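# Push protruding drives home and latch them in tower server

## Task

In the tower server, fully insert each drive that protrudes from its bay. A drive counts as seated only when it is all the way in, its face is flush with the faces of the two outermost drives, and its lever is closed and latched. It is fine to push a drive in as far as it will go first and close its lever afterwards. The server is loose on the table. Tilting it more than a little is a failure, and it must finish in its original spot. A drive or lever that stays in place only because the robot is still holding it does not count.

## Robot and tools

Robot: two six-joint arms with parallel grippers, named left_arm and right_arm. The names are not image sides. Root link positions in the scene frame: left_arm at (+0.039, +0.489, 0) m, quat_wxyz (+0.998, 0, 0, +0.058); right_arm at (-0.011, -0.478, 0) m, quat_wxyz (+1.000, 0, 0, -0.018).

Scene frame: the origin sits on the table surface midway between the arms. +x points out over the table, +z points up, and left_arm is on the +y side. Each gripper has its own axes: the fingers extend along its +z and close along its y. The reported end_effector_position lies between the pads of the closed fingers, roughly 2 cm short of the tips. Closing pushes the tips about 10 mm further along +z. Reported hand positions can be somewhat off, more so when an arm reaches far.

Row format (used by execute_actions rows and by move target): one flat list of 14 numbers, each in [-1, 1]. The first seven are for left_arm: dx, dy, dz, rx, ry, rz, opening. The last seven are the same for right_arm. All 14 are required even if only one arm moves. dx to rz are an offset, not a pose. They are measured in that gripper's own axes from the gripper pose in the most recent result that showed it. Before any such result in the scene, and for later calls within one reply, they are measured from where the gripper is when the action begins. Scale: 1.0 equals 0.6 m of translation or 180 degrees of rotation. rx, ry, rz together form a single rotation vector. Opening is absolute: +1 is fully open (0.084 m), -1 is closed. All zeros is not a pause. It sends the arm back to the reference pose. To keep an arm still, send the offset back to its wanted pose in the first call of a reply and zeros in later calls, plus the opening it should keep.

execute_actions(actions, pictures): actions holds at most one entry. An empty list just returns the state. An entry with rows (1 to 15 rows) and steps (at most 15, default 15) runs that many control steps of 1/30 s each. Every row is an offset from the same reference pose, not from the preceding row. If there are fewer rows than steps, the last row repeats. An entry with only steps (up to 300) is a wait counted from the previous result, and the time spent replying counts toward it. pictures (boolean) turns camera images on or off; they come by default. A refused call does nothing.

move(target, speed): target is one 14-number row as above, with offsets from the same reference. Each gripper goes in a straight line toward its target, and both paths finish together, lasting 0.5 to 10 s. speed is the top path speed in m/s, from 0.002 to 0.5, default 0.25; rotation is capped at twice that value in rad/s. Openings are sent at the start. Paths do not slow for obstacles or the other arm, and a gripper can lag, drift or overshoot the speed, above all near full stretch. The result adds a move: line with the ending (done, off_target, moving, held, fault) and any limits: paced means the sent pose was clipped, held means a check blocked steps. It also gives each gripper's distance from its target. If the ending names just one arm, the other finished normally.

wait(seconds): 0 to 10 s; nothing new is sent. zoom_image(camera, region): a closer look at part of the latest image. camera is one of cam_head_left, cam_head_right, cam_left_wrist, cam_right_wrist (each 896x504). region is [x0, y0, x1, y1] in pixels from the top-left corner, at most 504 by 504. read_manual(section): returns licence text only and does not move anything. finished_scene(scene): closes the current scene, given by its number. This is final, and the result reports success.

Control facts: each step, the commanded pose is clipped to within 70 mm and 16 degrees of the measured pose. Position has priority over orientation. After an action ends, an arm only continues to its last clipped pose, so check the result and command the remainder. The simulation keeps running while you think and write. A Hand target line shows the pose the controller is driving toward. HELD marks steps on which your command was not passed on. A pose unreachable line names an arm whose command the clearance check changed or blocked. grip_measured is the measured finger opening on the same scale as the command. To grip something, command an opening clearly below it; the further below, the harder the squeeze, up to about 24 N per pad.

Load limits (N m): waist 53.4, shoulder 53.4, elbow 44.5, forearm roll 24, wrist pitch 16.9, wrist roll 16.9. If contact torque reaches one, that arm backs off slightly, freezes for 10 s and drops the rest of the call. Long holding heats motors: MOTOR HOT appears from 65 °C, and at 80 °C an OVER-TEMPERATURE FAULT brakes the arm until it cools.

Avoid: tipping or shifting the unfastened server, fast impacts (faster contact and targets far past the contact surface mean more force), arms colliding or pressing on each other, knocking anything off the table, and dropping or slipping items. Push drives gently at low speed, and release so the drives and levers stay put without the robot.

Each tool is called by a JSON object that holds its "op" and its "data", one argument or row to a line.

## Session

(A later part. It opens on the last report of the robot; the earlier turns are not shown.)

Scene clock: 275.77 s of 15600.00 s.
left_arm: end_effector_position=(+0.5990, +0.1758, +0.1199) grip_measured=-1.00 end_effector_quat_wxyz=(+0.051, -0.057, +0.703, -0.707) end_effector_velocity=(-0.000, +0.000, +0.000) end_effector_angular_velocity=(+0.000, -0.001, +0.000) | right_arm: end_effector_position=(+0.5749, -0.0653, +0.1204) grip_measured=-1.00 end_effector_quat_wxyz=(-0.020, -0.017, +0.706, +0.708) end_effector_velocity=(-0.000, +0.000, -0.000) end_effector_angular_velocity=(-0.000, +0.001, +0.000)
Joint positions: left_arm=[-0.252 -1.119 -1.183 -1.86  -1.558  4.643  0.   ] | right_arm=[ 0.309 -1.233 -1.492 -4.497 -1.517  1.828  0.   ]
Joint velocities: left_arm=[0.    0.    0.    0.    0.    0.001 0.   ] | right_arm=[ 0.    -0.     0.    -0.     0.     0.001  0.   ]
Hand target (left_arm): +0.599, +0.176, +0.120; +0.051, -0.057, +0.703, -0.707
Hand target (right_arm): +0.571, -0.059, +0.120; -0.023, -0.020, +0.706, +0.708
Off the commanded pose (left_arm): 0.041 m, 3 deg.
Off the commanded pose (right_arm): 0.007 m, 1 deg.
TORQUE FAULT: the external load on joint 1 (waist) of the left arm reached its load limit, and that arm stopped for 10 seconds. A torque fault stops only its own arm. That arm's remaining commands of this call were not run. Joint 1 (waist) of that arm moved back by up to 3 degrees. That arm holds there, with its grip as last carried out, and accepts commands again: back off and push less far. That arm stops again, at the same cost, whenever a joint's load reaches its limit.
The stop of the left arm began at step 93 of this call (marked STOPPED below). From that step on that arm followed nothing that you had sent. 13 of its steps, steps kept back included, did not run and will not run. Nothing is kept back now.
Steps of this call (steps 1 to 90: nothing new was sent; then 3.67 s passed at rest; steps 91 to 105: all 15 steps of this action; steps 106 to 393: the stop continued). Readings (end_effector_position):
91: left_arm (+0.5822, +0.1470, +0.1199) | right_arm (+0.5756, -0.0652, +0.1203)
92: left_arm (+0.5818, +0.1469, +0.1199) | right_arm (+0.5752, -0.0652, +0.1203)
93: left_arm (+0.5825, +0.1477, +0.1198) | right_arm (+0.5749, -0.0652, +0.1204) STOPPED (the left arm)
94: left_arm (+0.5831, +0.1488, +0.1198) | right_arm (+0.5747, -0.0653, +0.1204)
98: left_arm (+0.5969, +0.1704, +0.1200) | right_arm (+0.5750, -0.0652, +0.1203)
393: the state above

That caused a torque fault on the left arm's waist, which is another stop and my doing. Squeezing and pulling that hard loads the waist joint too much. The right hand is still pressing on the server with nothing opposing it, so I'll release it now. Then I'll back both hands off and measure where the server actually is before deciding anything else.

{"op": "move", "data": {
  "target": [0, 0, -0.03, 0, 0, 0, -1, 0, 0, -0.05, 0, 0, 0, -1],
  "speed": 0.03
}}

Scene clock: 278.60 s of 15600.00 s.
left_arm: end_effector_position=(+0.5962, +0.1935, +0.1198) grip_measured=-1.00 end_effector_quat_wxyz=(+0.051, -0.057, +0.703, -0.707) end_effector_velocity=(-0.000, +0.001, +0.000) end_effector_angular_velocity=(-0.000, +0.000, +0.000) | right_arm: end_effector_position=(+0.5766, -0.0952, +0.1202) grip_measured=-1.00 end_effector_quat_wxyz=(-0.020, -0.017, +0.706, +0.708) end_effector_velocity=(-0.000, -0.000, +0.000) end_effector_angular_velocity=(+0.001, -0.000, +0.002)
Joint positions: left_arm=[-0.219 -1.115 -1.169 -1.827 -1.562  4.652  0.   ] | right_arm=[ 0.262 -1.225 -1.471 -4.543 -1.53   1.817  0.   ]
Joint velocities: left_arm=[ 0.001  0.     0.001  0.001 -0.     0.     0.   ] | right_arm=[-0.     0.001  0.001 -0.002 -0.001 -0.     0.   ]
Hand target (left_arm): +0.596, +0.194, +0.120; +0.051, -0.057, +0.703, -0.707
Hand target (right_arm): +0.577, -0.095, +0.120; -0.020, -0.017, +0.706, +0.708
Off the commanded pose (left_arm): 0.000 m, 0 deg.
Off the commanded pose (right_arm): 0.000 m, 0 deg.
move: done
camera_calibration (this result's frames):
cam_left_wrist: T_world_to_cam=[[-0.0242652, -0.00349841, -0.999699, 0.168978], [0.981591, 0.189418, -0.0244885, -0.559115], [0.189447, -0.98189, -0.00116225, 0.208671], [0, 0, 0, 1]] pos_world=[0.51339, 0.31139, 0.155478]
cam_right_wrist: T_world_to_cam=[[-0.0110887, -0.0139216, 0.999842, -0.0855328], [0.998862, 0.046224, 0.0117214, -0.508075], [-0.0463799, 0.998834, 0.0133932, 0.255081], [0, 0, 0, 1]] pos_world=[0.518379, -0.232489, 0.0880582]

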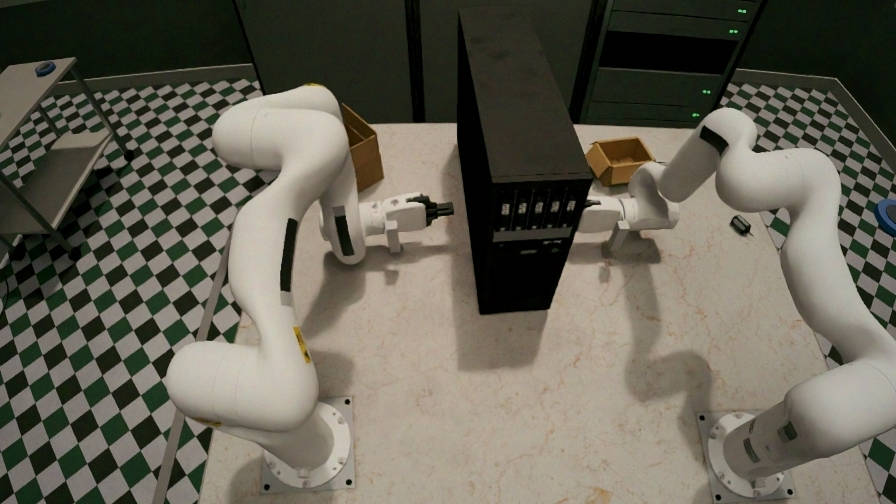

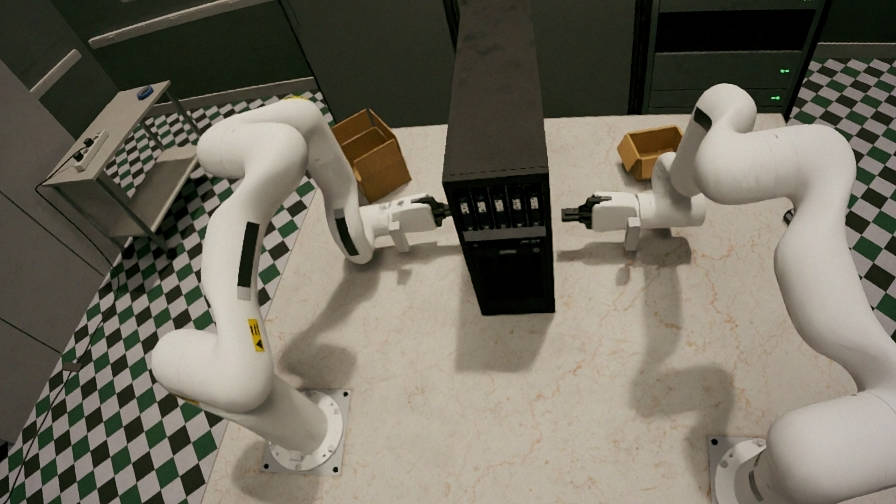

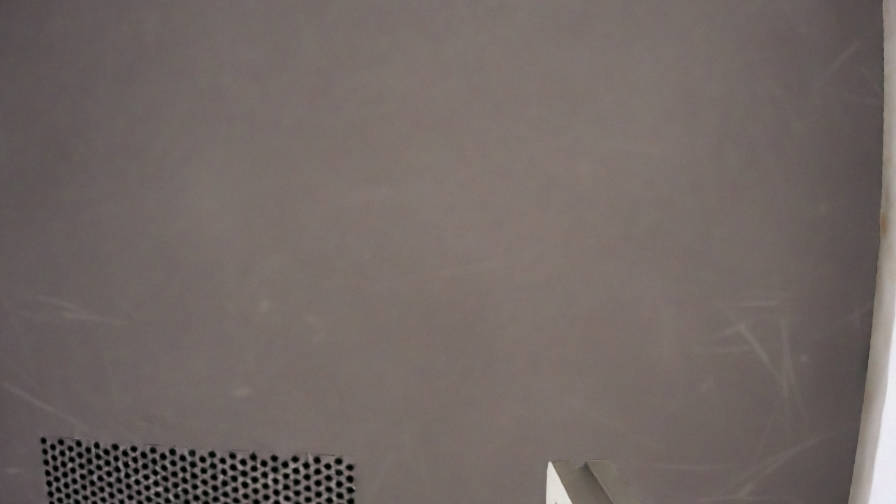

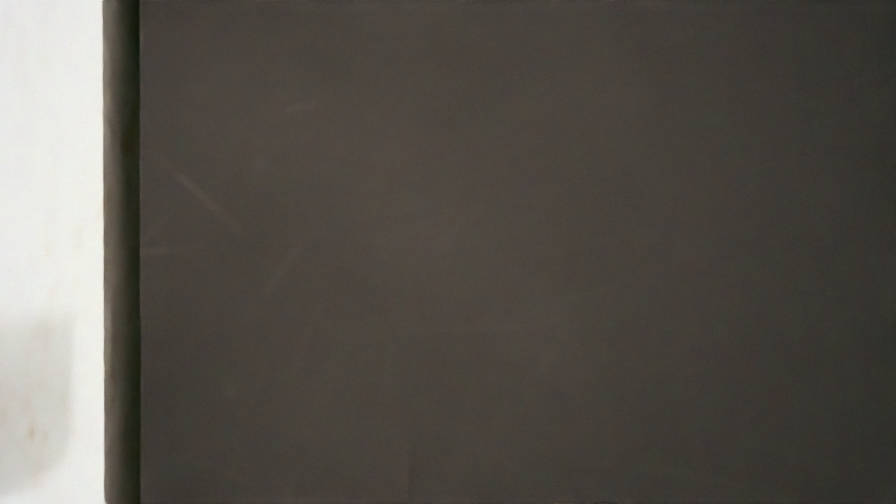

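Both hands are clear of the server. The fixed head cameras can see the base corners now, so I'll compare them with the start baselines.

{"op": "zoom_image", "data": {
  "camera": "cam_head_left",
  "region": [465, 295, 565, 320]
}}

{"op": "zoom_image", "data": {
  "camera": "cam_head_right",
  "region": [470, 300, 570, 325]
}}

Region (465, 295, 565, 320) of cam_head_left's 896x504 image, scaled by 5.040, with more detail than that image has; it fills the top 126 rows of this view, and the rest is white.

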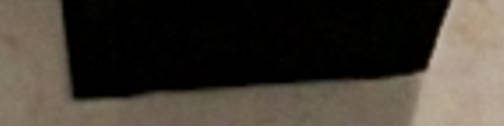

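Region (470, 300, 570, 325) of cam_head_right's 896x504 image, scaled by 5.040, with more detail than that image has; it fills the top 126 rows of this view, and the rest is white.

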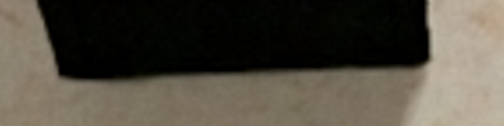

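Head-camera readings against the start baselines, with nothing touching the server:

| Corner | Head-left Δ(u, v) px | Head-right Δ(u, v) px |
|---|---|---|
| Front-left base | (−0.4, −1.0) | (−0.4, −1.4) |
| Front-right base | (+0.2, −0.6) | (+1.0, −1.2) |

- **Sideways (y):** this is now back at the start to within reading error.
- **Depth (x):** the server still sits about 2–3 mm too far toward +x. The head-camera scale is coarse, so I want a finer reading.

I'm stopping the x correction here. The rear face is out of reach. The light squeeze-and-pull slipped, the firm one didn't move the server, and the harder one faulted the left arm. More attempts risk more faults for a gain of a few millimetres.

I'll return the left wrist to the top-view baseline pose for an accurate final measurement, and park the right arm clear.

{"op": "move", "data": {
  "target": [0, -0.683, -0.083, 0, 0, 0, -1, 0, 0.333, -0.25, 0, 0, 0, -1],
  "speed": 0.25
}}

Scene clock: 296.87 s of 15600.00 s.
left_arm: end_effector_position=(+0.5919, +0.2456, +0.5287) grip_measured=-1.00 end_effector_quat_wxyz=(+0.052, -0.057, +0.703, -0.707) end_effector_velocity=(-0.000, +0.000, +0.004) end_effector_angular_velocity=(+0.000, -0.005, -0.000) | right_arm: end_effector_position=(+0.5856, -0.2455, +0.3194) grip_measured=-1.00 end_effector_quat_wxyz=(-0.020, -0.017, +0.707, +0.707) end_effector_velocity=(-0.000, +0.001, +0.001) end_effector_angular_velocity=(+0.000, -0.001, +0.003)
Joint positions: left_arm=[-0.119 -0.3   -1.051 -1.69  -1.467  3.959  0.   ] | right_arm=[ 0.016 -0.814 -1.282 -4.776 -1.604  2.042  0.   ]
Joint velocities: left_arm=[ 0.001  0.005 -0.004  0.001 -0.    -0.004  0.   ] | right_arm=[ 0.001  0.002 -0.001 -0.001 -0.001  0.002  0.   ]
Hand target (left_arm): +0.592, +0.246, +0.529; +0.052, -0.057, +0.703, -0.707
Hand target (right_arm): +0.586, -0.246, +0.320; -0.020, -0.017, +0.707, +0.707
Off the commanded pose (left_arm): 0.001 m, 0 deg.
Off the commanded pose (right_arm): 0.001 m, 0 deg.
After step 90, 13.13 s passed at rest.
move: done
camera_calibration (this result's frames):
cam_left_wrist: T_world_to_cam=[[-0.0249397, -0.00271852, -0.999685, 0.578047], [0.98142, 0.190234, -0.0250014, -0.554529], [0.190242, -0.981735, -0.00207638, 0.261123], [0, 0, 0, 1]] pos_world=[0.508966, 0.363415, 0.564543]
cam_right_wrist: T_world_to_cam=[[-0.0110152, -0.0130893, 0.999854, -0.286571], [0.998867, 0.0461499, 0.0116085, -0.512495], [-0.0462951, 0.998849, 0.0125661, 0.403233], [0, 0, 0, 1]] pos_world=[0.527426, -0.382868, 0.287411]

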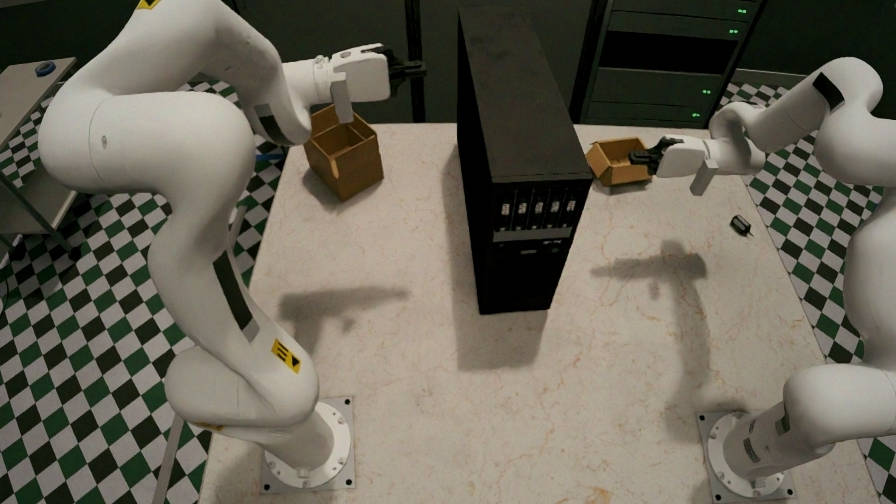

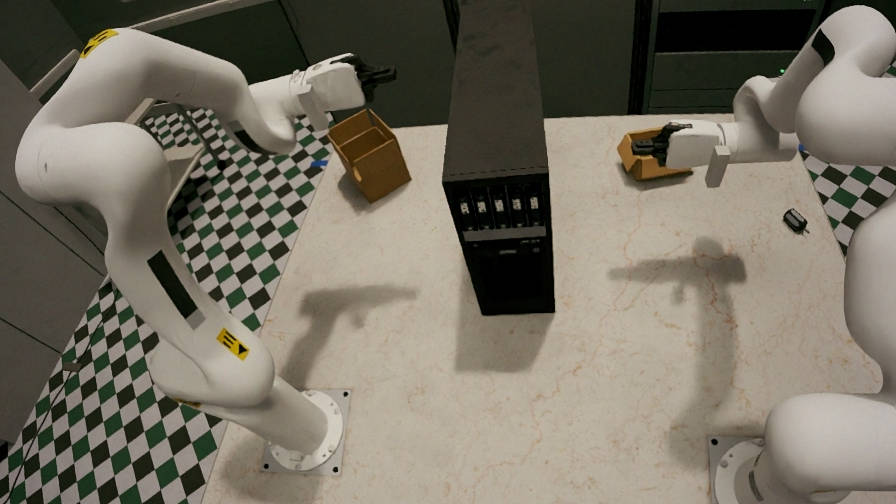

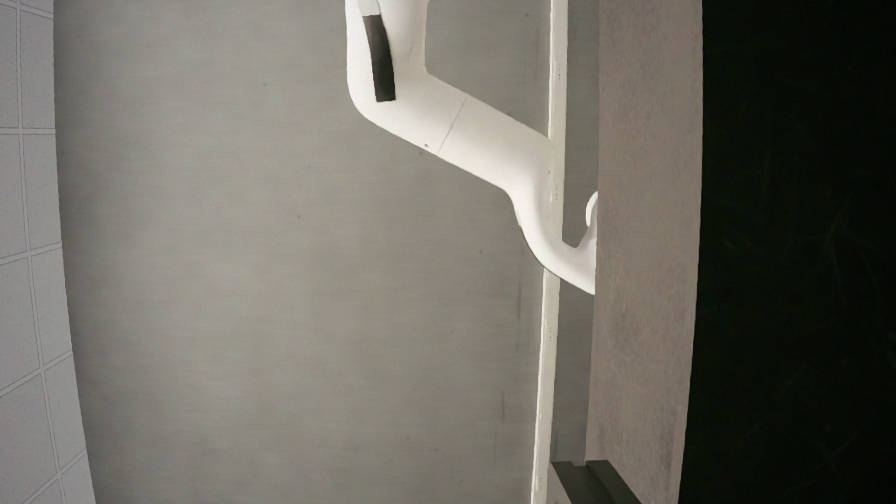

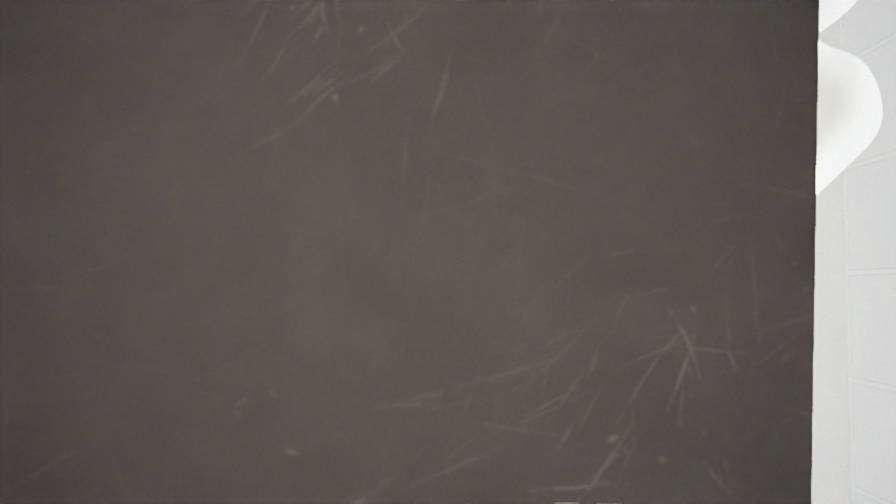

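Both arms are up and clear. Now I'll turn the left hand to look straight down and bring it back over the server to the baseline position.

{"op": "move", "data": {
  "target": [0.2888, -0.002, 0.2848, -0.5, 0, 0, -1, 0, 0, 0, 0, 0, 0, -1],
  "speed": 0.2
}}

Scene clock: 304.70 s of 15600.00 s.
left_arm: end_effector_position=(+0.4476, +0.0500, +0.5325) grip_measured=-1.00 end_effector_quat_wxyz=(-0.003, -0.077, +0.997, -0.003) end_effector_velocity=(-0.001, -0.001, +0.000) end_effector_angular_velocity=(+0.009, +0.003, +0.000) | right_arm: end_effector_position=(+0.5856, -0.2455, +0.3194) grip_measured=-1.00 end_effector_quat_wxyz=(-0.020, -0.017, +0.707, +0.707) end_effector_velocity=(+0.000, -0.001, +0.000) end_effector_angular_velocity=(+0.001, -0.000, -0.001)
Joint positions: left_arm=[-0.934 -0.399 -1.75  -0.008 -1.351  2.171  0.   ] | right_arm=[ 0.016 -0.814 -1.282 -4.776 -1.604  2.042  0.   ]
Joint velocities: left_arm=[-0.004 -0.006 -0.009  0.005 -0.011 -0.005  0.   ] | right_arm=[-0.002 -0.    -0.    -0.    -0.001 -0.001  0.   ]
Hand target (left_arm): +0.447, +0.050, +0.532; -0.003, -0.077, +0.997, -0.002
Hand target (right_arm): +0.586, -0.246, +0.319; -0.020, -0.017, +0.707, +0.707
Off the commanded pose (left_arm): 0.001 m, 0 deg.
Off the commanded pose (right_arm): 0.000 m, 0 deg.
After step 90, 0.50 s passed at rest.
move: done
camera_calibration (this result's frames):
cam_left_wrist: T_world_to_cam=[[-0.170287, 0.985394, 0.00081178, 0.0605967], [0.984927, 0.170181, 0.0309549, -0.405959], [0.0303647, 0.00607077, -0.99952, 0.649796], [0, 0, 0, 1]] pos_world=[0.390428, 0.00543008, 0.662002]
cam_right_wrist: T_world_to_cam=[[-0.0110154, -0.0130894, 0.999854, -0.286571], [0.998867, 0.0461497, 0.0116087, -0.512496], [-0.0462949, 0.998849, 0.0125662, 0.403233], [0, 0, 0, 1]] pos_world=[0.527426, -0.382868, 0.287411]

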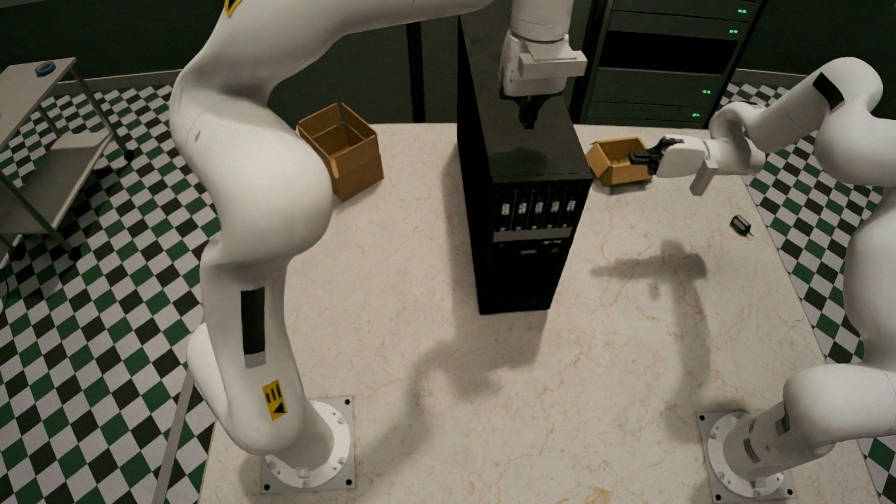

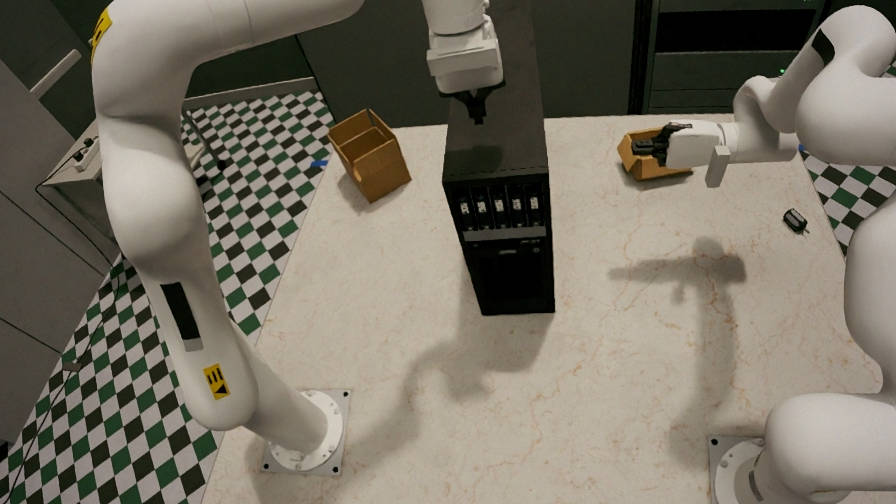

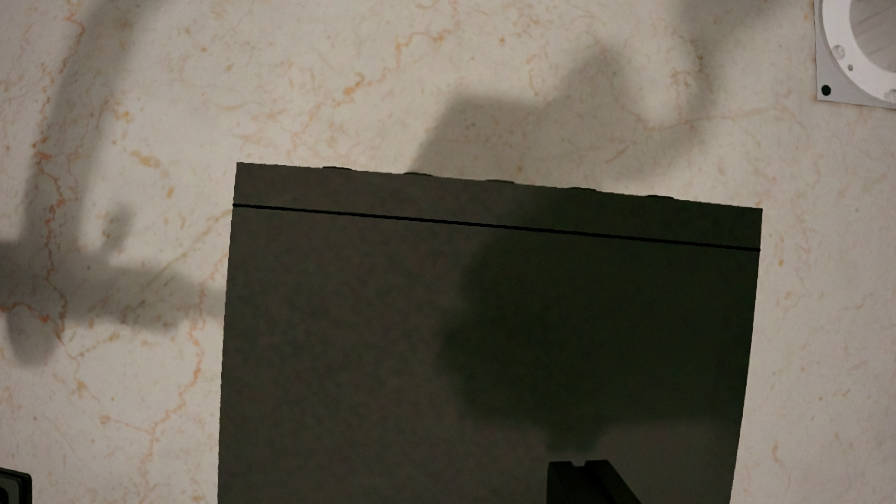

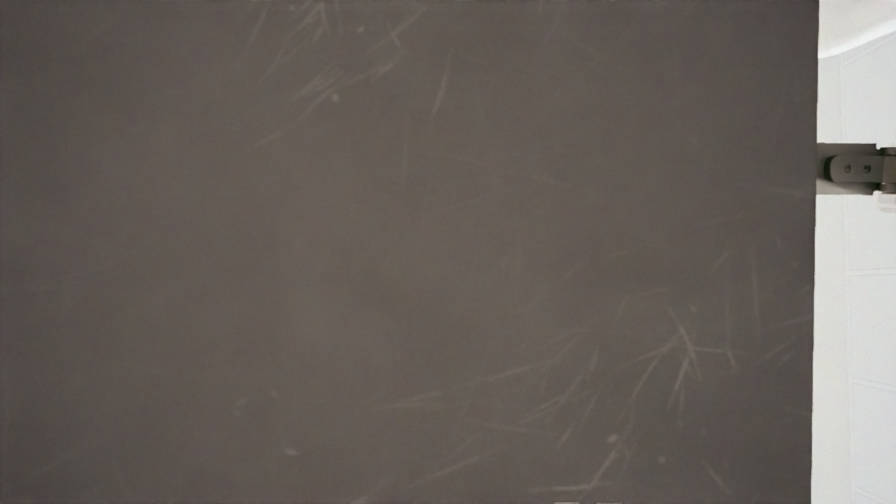

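The left hand is over the server but still turned about 9° in yaw. Now I'll correct it to the exact baseline pose.

{"op": "move", "data": {
  "target": [0.0013, 0.0005, 0.0042, -0.0019, -0.0019, 0.0491, -1, 0, 0, 0, 0, 0, 0, -1],
  "speed": 0.1
}}

Scene clock: 307.80 s of 15600.00 s.
left_arm: end_effector_position=(+0.4467, +0.0502, +0.5300) grip_measured=-1.00 end_effector_quat_wxyz=(-0.000, -0.000, +1.000, +0.000) end_effector_velocity=(-0.000, +0.000, +0.000) end_effector_angular_velocity=(-0.001, -0.001, -0.008) | right_arm: end_effector_position=(+0.5856, -0.2455, +0.3194) grip_measured=-1.00 end_effector_quat_wxyz=(-0.020, -0.017, +0.707, +0.707) end_effector_velocity=(-0.000, -0.000, -0.001) end_effector_angular_velocity=(+0.001, +0.002, -0.000)
Joint positions: left_arm=[-0.938 -0.396 -1.741  0.    -1.345  2.318  0.   ] | right_arm=[ 0.016 -0.814 -1.282 -4.776 -1.604  2.042  0.   ]
Joint velocities: left_arm=[-0.     0.001  0.    -0.     0.001  0.008  0.   ] | right_arm=[-0.    -0.001  0.     0.    -0.001  0.001  0.   ]
Hand target (left_arm): +0.447, +0.050, +0.530; -0.000, -0.000, +1.000, +0.000
Hand target (right_arm): +0.586, -0.246, +0.319; -0.020, -0.017, +0.707, +0.707
Off the commanded pose (left_arm): 0.000 m, 0 deg.
Off the commanded pose (right_arm): 0.000 m, 0 deg.
move: done
camera_calibration (this result's frames):
cam_left_wrist: T_world_to_cam=[[-0.0174334, 0.999829, 0.00618239, -0.0115478], [0.999155, 0.0171908, 0.0373414, -0.407156], [0.0372288, 0.00682815, -0.999283, 0.644093], [0, 0, 0, 1]] pos_world=[0.382632, 0.0141472, 0.658906]
cam_right_wrist: T_world_to_cam=[[-0.0110155, -0.0130895, 0.999854, -0.286571], [0.998867, 0.0461496, 0.0116088, -0.512496], [-0.0462948, 0.998849, 0.0125663, 0.403233], [0, 0, 0, 1]] pos_world=[0.527426, -0.382868, 0.287411]

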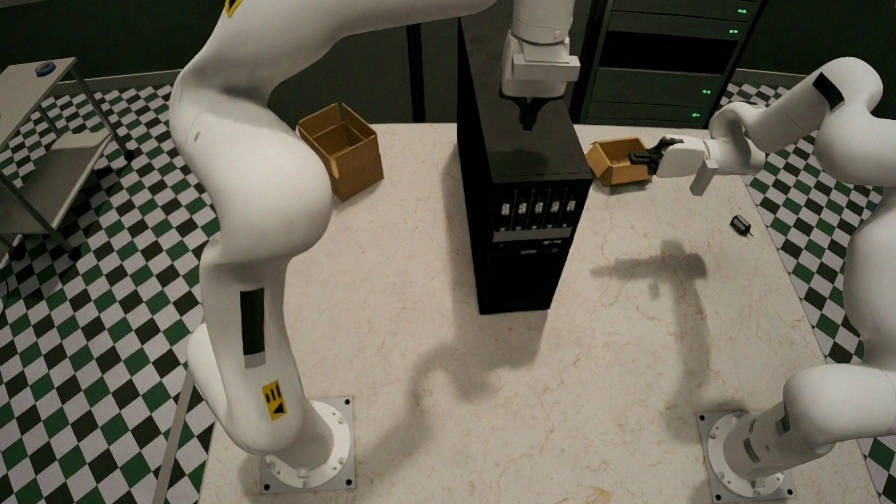

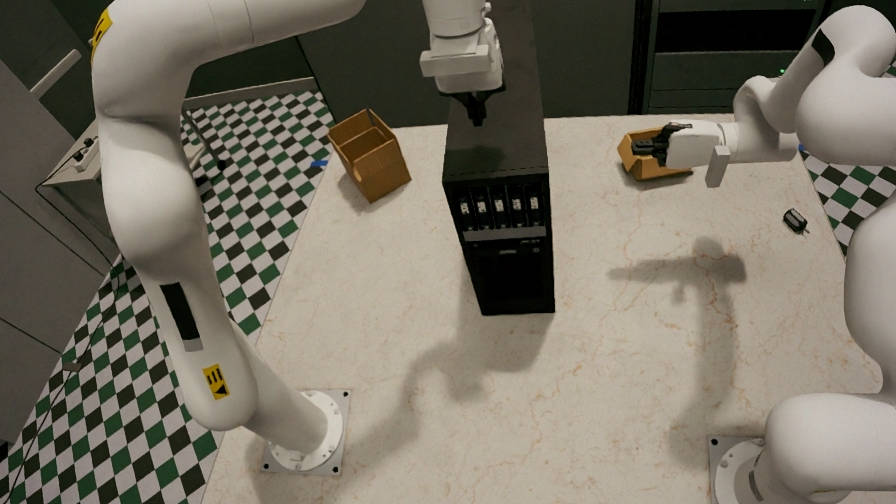

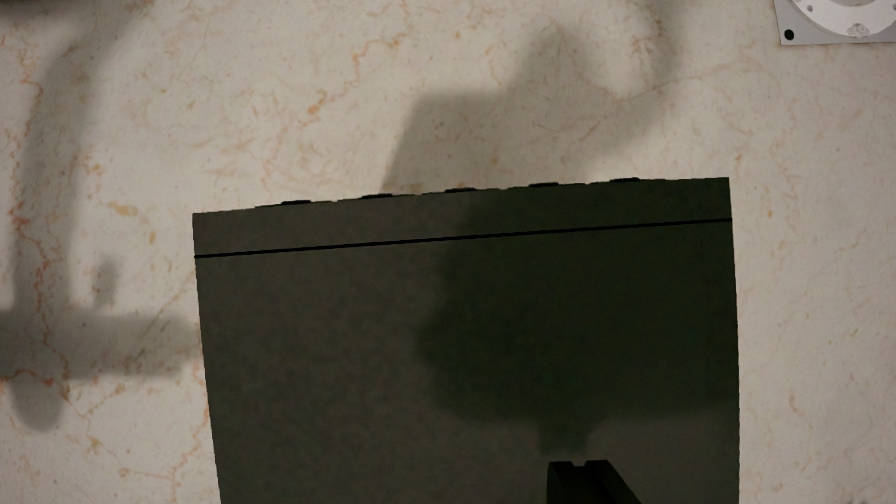

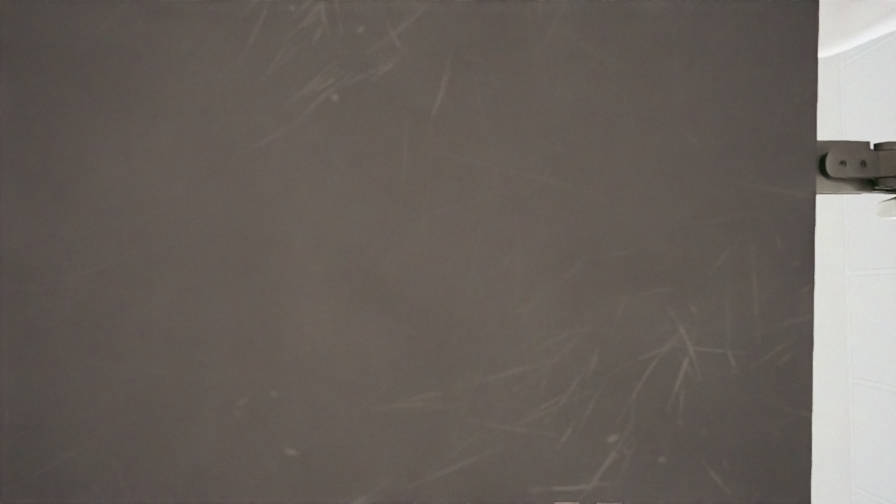

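The left wrist is back at the exact baseline pose. In this view the corners look further left than before, at about u=193 and u=729. I'll measure them precisely.

{"op": "zoom_image", "data": {
  "camera": "cam_left_wrist",
  "region": [186, 195, 226, 215]
}}

{"op": "zoom_image", "data": {
  "camera": "cam_left_wrist",
  "region": [706, 160, 746, 180]
}}

Region (186, 195, 226, 215) of cam_left_wrist's 896x504 image, scaled by 12.600, with more detail than that image has.

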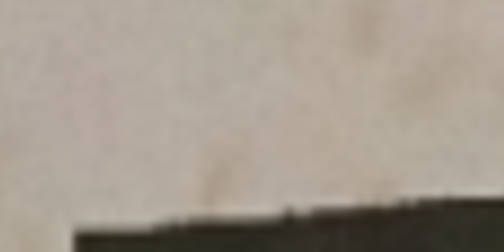

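Region (706, 160, 746, 180) of cam_left_wrist's 896x504 image, scaled by 12.600, with more detail than that image has.

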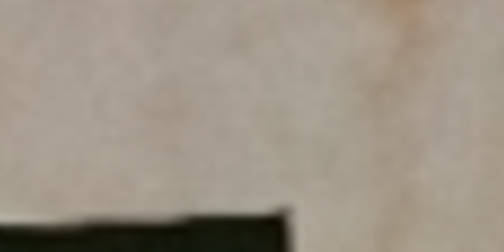

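Final top-view measurement, with nothing touching the server and the camera at the baseline pose:

| Corner | Now | Start | Δ px (camera-corrected) |
|---|---|---|---|
| Front-right top | (192.0, 213.4) | (195.7, 204.5) | (−3.2, +9.4) |
| Front-left top | (729.0, 176.7) | (732.8, 169.5) | (−3.2, +7.7) |

That works out to about **+3.0 mm in x and −1.2 mm in y**. So my repositioning did not improve things overall. The y error went from +1.5 mm to −1.2 mm, and the x error grew from about 2.1 mm to 3.0 mm. The hand-position readings had suggested y was back to zero, and this finer camera reading shows they were off by about 1 mm.

Before closing I'll check the drive fronts once more.

{"op": "zoom_image", "data": {
  "camera": "cam_head_right",
  "region": [430, 165, 570, 250]
}}

Region (430, 165, 570, 250) of cam_head_right's 896x504 image, scaled by 3.600, with more detail than that image has; it fills the top 306 rows of this view, and the rest is white.

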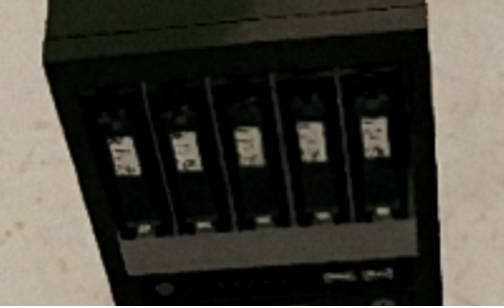

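All five drives look the same: labels in line, levers flat, latch tabs at the bottom. The server is upright and neither arm is touching anything. I'm ending the scene with the server offset by a few millimetres, as measured above.

{"op": "finished_scene", "data": {
  "scene": 2
}}

The scene is finished: the task was done.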